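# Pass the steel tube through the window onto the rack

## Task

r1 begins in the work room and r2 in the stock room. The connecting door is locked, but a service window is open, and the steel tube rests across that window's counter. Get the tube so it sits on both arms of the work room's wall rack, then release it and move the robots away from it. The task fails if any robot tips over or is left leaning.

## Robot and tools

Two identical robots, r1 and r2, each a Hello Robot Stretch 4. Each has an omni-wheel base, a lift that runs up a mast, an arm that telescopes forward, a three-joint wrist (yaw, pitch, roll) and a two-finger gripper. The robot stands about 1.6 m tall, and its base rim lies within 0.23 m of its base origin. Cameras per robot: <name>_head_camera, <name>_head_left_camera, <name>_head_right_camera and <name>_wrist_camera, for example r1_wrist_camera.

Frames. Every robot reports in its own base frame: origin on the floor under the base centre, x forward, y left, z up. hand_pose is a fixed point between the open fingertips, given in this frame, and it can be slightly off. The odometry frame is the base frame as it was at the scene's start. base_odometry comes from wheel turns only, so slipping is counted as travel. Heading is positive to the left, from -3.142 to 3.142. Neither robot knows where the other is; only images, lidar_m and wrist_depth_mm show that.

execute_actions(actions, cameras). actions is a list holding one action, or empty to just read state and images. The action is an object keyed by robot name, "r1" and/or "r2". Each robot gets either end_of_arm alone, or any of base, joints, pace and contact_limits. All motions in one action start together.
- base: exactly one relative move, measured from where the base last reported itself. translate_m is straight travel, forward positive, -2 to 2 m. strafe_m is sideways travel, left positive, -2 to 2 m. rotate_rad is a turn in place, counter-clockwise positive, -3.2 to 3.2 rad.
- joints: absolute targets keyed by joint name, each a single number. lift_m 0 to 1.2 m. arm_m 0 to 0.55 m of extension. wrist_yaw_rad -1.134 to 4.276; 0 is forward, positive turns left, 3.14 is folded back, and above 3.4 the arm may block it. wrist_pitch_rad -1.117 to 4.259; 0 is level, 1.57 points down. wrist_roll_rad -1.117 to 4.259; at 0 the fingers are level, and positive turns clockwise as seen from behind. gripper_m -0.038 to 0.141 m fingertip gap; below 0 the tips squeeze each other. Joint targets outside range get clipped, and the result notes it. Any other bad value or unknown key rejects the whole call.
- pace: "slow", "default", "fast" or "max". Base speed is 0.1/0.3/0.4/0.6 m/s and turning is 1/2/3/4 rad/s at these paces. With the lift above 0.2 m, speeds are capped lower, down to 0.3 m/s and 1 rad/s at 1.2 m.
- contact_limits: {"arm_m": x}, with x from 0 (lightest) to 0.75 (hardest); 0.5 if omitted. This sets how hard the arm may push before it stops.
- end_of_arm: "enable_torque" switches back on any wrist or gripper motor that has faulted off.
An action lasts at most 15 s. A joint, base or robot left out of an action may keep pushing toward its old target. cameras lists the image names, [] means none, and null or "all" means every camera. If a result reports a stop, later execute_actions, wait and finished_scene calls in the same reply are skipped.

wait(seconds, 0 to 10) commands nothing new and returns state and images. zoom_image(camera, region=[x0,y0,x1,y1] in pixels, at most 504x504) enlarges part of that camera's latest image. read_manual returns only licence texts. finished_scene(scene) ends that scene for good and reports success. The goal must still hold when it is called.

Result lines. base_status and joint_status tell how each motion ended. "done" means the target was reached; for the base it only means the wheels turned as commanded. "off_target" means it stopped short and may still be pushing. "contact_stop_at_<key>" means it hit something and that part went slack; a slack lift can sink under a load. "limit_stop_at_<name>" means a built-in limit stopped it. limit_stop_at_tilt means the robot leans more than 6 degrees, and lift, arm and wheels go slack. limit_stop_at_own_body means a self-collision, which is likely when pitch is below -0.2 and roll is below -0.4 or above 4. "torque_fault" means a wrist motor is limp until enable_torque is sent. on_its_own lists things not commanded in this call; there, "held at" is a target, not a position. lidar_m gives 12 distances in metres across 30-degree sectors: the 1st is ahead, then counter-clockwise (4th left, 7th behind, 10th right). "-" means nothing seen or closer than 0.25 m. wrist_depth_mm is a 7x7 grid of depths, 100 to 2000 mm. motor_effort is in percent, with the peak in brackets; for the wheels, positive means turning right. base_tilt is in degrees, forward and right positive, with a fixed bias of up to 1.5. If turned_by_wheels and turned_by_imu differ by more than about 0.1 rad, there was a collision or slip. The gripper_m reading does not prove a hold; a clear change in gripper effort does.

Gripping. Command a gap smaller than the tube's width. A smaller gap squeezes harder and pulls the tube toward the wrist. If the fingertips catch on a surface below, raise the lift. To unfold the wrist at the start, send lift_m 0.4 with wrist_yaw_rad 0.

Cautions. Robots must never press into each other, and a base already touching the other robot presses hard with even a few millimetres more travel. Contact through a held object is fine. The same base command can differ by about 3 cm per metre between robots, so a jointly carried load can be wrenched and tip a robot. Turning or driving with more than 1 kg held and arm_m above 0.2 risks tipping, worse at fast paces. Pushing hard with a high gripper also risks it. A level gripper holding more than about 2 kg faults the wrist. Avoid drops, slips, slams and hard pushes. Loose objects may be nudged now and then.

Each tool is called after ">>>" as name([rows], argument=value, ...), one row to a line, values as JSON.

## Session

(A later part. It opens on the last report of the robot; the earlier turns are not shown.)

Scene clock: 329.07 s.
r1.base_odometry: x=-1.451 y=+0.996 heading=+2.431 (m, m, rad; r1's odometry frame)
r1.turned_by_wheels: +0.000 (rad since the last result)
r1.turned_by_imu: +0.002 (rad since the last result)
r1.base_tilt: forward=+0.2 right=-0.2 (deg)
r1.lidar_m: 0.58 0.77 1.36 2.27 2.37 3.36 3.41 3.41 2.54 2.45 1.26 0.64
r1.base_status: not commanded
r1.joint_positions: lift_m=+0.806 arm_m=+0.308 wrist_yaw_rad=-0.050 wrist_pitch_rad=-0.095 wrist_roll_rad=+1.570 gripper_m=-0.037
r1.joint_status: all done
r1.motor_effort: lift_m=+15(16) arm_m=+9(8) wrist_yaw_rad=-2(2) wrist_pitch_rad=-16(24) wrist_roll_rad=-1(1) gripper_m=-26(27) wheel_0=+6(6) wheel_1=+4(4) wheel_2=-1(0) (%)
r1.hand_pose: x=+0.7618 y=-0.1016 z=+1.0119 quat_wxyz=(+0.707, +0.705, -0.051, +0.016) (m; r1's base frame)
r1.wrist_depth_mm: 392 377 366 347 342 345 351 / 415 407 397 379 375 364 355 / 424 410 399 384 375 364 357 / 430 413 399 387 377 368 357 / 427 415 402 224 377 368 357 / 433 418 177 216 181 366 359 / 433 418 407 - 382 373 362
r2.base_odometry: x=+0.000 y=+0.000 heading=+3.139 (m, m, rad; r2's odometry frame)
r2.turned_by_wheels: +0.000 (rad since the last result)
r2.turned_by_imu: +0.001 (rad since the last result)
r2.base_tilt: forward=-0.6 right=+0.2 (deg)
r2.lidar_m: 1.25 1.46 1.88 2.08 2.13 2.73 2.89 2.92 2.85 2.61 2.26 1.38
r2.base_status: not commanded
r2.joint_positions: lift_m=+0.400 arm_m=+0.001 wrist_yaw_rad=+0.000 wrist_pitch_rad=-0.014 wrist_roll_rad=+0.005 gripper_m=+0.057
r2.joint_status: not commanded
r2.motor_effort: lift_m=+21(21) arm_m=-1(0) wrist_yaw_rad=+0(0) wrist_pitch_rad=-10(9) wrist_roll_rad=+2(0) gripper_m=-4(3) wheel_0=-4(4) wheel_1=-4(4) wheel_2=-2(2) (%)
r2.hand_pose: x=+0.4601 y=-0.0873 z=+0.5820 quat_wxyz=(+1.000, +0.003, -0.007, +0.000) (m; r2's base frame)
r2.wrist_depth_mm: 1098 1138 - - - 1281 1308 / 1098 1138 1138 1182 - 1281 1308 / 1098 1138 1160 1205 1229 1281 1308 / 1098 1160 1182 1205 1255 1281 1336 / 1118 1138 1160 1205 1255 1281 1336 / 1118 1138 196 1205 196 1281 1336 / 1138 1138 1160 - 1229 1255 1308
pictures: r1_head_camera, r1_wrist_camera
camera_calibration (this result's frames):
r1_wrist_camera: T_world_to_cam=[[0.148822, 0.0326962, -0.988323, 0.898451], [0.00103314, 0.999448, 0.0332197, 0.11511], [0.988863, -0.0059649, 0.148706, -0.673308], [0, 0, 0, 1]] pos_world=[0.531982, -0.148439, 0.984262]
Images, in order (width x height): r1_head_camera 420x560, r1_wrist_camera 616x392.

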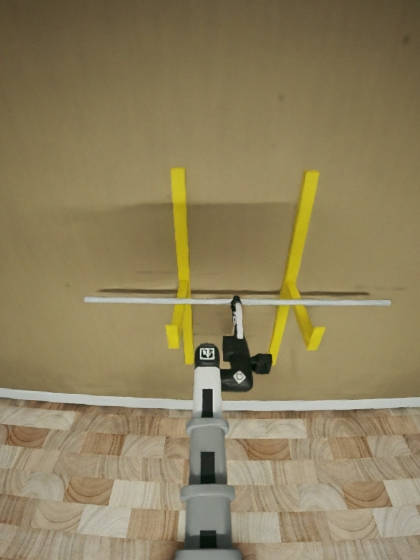

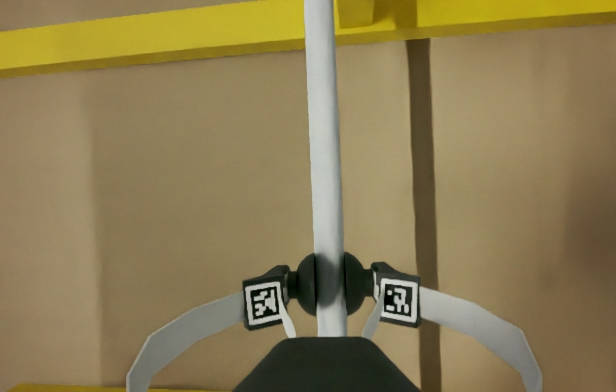

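The load has transferred to both arms (pitch effort dropping). Release and retract.

>>> execute_actions([
  {"r1": {"joints": {"gripper_m": 0.08}}},
], cameras=["r1_head_camera", "r1_wrist_camera"])

>>> execute_actions([
  {"r1": {"base": {"translate_m": -0.5}, "joints": {"arm_m": 0.0}}},
], cameras=["r1_head_camera", "r1_wrist_camera", "r1_head_left_camera"])

Scene clock: 333.47 s.
r1.base_odometry: x=-1.451 y=+0.996 heading=+2.431 (m, m, rad; r1's odometry frame)
r1.turned_by_wheels: +0.000 (rad since the last result)
r1.turned_by_imu: +0.002 (rad since the last result)
r1.base_tilt: forward=+0.2 right=-0.3 (deg)
r1.lidar_m: 0.60 0.81 1.35 2.26 2.38 3.36 3.40 3.37 2.51 2.45 1.27 0.64
r1.base_status: not commanded
r1.joint_positions: lift_m=+0.806 arm_m=+0.308 wrist_yaw_rad=-0.050 wrist_pitch_rad=-0.097 wrist_roll_rad=+1.570 gripper_m=+0.080
r1.joint_status: all done
r1.motor_effort: lift_m=+15(15) arm_m=+9(9) wrist_yaw_rad=-1(1) wrist_pitch_rad=-10(19) wrist_roll_rad=-1(1) gripper_m=-4(27) wheel_0=+6(6) wheel_1=+4(4) wheel_2=+0(0) (%)
r1.hand_pose: x=+0.7617 y=-0.1017 z=+1.0126 quat_wxyz=(+0.707, +0.705, -0.052, +0.017) (m; r1's base frame)
r1.wrist_depth_mm: 397 379 364 355 343 345 349 / 421 407 394 387 370 359 357 / 427 413 397 384 373 364 355 / 427 413 399 392 377 366 359 / 433 415 402 389 379 366 359 / 436 418 198 389 375 366 362 / 433 421 407 - 377 373 364
r2.base_odometry: x=+0.000 y=+0.000 heading=+3.139 (m, m, rad; r2's odometry frame)
r2.turned_by_wheels: +0.000 (rad since the last result)
r2.turned_by_imu: +0.001 (rad since the last result)
r2.base_tilt: forward=-0.5 right=+0.2 (deg)
r2.lidar_m: 1.27 1.45 1.86 2.09 2.14 2.76 2.88 2.92 2.85 2.61 2.23 1.37
r2.base_status: not commanded
r2.joint_positions: lift_m=+0.400 arm_m=+0.001 wrist_yaw_rad=+0.000 wrist_pitch_rad=-0.014 wrist_roll_rad=+0.005 gripper_m=+0.057
r2.joint_status: not commanded
r2.motor_effort: lift_m=+21(21) arm_m=+0(0) wrist_yaw_rad=+0(0) wrist_pitch_rad=-10(7) wrist_roll_rad=+0(1) gripper_m=-2(5) wheel_0=-3(3) wheel_1=-4(4) wheel_2=-2(2) (%)
r2.hand_pose: x=+0.4601 y=-0.0873 z=+0.5820 quat_wxyz=(+1.000, +0.003, -0.007, +0.000) (m; r2's base frame)
r2.wrist_depth_mm: 1098 1118 - - - 1281 1336 / 1098 1138 1160 1182 - 1255 1308 / 1098 1160 1160 1182 1229 1255 1308 / 1118 1138 1182 1205 1229 1308 1336 / 1118 1138 1182 1205 1255 1308 1308 / 1118 1138 196 1205 196 1281 1336 / 1118 1138 1160 - 1229 1255 1308
pictures: r1_head_camera, r1_wrist_camera
camera_calibration (this result's frames):
r1_wrist_camera: T_world_to_cam=[[0.15116, 0.0324958, -0.987975, 0.896971], [0.0014071, 0.999451, 0.0330886, 0.115061], [0.988508, -0.00639185, 0.151031, -0.675428], [0, 0, 0, 1]] pos_world=[0.531918, -0.148463, 0.984389]
Images, in order (width x height): r1_head_camera 420x560, r1_wrist_camera 616x392.

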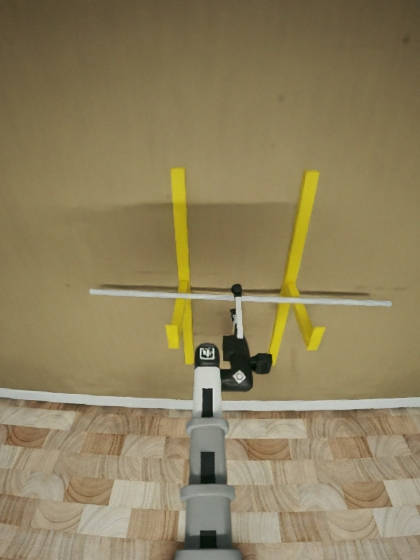

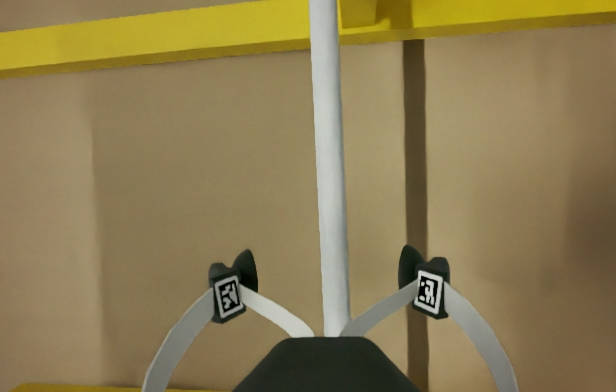

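Scene clock: 336.63 s.
r1.base_odometry: x=-1.073 y=+0.670 heading=+2.430 (m, m, rad; r1's odometry frame)
r1.turned_by_wheels: -0.001 (rad since the last result)
r1.turned_by_imu: +0.002 (rad since the last result)
r1.base_tilt: forward=+0.2 right=-0.2 (deg)
r1.lidar_m: 1.08 1.36 2.08 2.27 2.39 2.96 2.85 3.05 2.52 2.43 1.95 1.09
r1.base_status: done
r1.joint_positions: lift_m=+0.806 arm_m=+0.002 wrist_yaw_rad=-0.050 wrist_pitch_rad=-0.098 wrist_roll_rad=+1.570 gripper_m=+0.080
r1.joint_status: all done
r1.motor_effort: lift_m=+15(15) arm_m=-9(10) wrist_yaw_rad=-3(3) wrist_pitch_rad=-8(9) wrist_roll_rad=-2(1) gripper_m=-3(4) wheel_0=-6(11) wheel_1=-2(8) wheel_2=+1(10) (%)
r1.hand_pose: x=+0.4548 y=-0.1017 z=+1.0127 quat_wxyz=(+0.707, +0.705, -0.052, +0.017) (m; r1's base frame)
r1.wrist_depth_mm: 1281 1281 1205 1160 1138 1098 1078 / 1336 1255 1182 1205 1160 1138 1078 / 1308 1308 1229 1205 1138 1098 1078 / 1336 1308 1229 1229 1160 1118 1098 / 1336 1281 1229 1182 1160 1118 1118 / 1366 1308 197 1205 854 1118 1118 / 1308 1308 1281 - 1182 1118 1118
r2.base_odometry: x=+0.000 y=+0.000 heading=+3.139 (m, m, rad; r2's odometry frame)
r2.turned_by_wheels: +0.000 (rad since the last result)
r2.turned_by_imu: +0.001 (rad since the last result)
r2.base_tilt: forward=-0.7 right=+0.2 (deg)
r2.lidar_m: 1.28 1.45 1.85 2.10 2.10 2.71 2.86 2.93 2.87 2.61 2.23 1.37
r2.base_status: not commanded
r2.joint_positions: lift_m=+0.400 arm_m=+0.001 wrist_yaw_rad=+0.000 wrist_pitch_rad=-0.014 wrist_roll_rad=+0.005 gripper_m=+0.057
r2.joint_status: not commanded
r2.motor_effort: lift_m=+21(21) arm_m=+0(0) wrist_yaw_rad=+0(0) wrist_pitch_rad=-9(9) wrist_roll_rad=+2(1) gripper_m=-3(5) wheel_0=-4(4) wheel_1=-4(4) wheel_2=-2(2) (%)
r2.hand_pose: x=+0.4601 y=-0.0873 z=+0.5820 quat_wxyz=(+1.000, +0.003, -0.007, +0.000) (m; r2's base frame)
r2.wrist_depth_mm: 1098 1118 - - - 1281 1308 / 1078 1118 1138 1182 - 1281 1308 / 1118 1118 1160 1205 1255 1281 1281 / 1098 1138 1182 1205 1229 1281 1336 / 1118 1138 1182 1229 1255 1281 1336 / 1118 1118 196 1205 196 1281 1308 / 1118 1160 1182 - 1255 1255 1308
pictures: r1_head_camera, r1_head_left_camera, r1_wrist_camera
camera_calibration (this result's frames):
r1_wrist_camera: T_world_to_cam=[[0.151417, 0.0325078, -0.987935, 0.943268], [0.00123169, 0.999452, 0.0330755, 0.115536], [0.988469, -0.00622501, 0.151294, -0.372309], [0, 0, 0, 1]] pos_world=[0.225047, -0.148454, 0.984394]
Images, in order (width x height): r1_head_camera 420x560, r1_head_left_camera 420x672, r1_wrist_camera 616x392.

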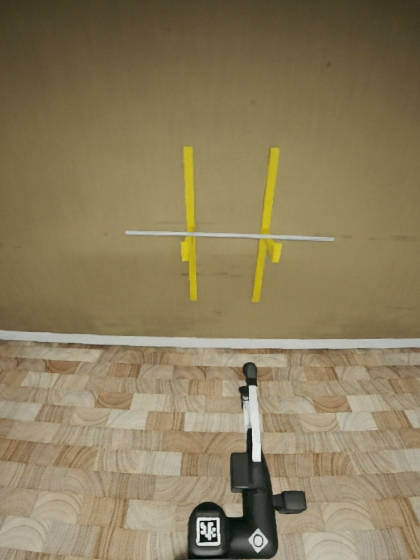

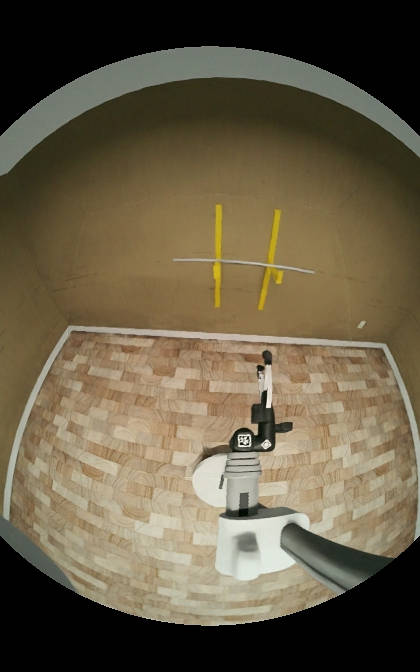

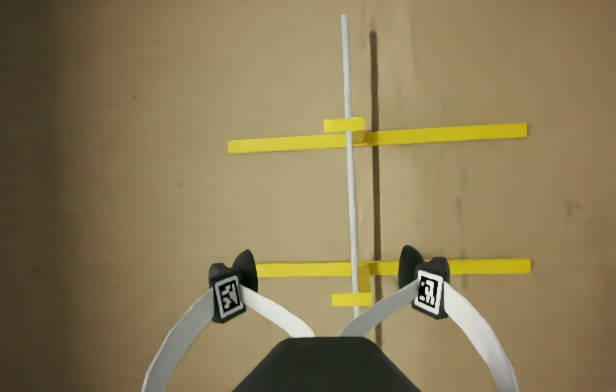

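The tube rests on both arms of the rack and r1 is clear. Finishing scene 1.

>>> finished_scene(scene=1)

The scene is finished: the task was done.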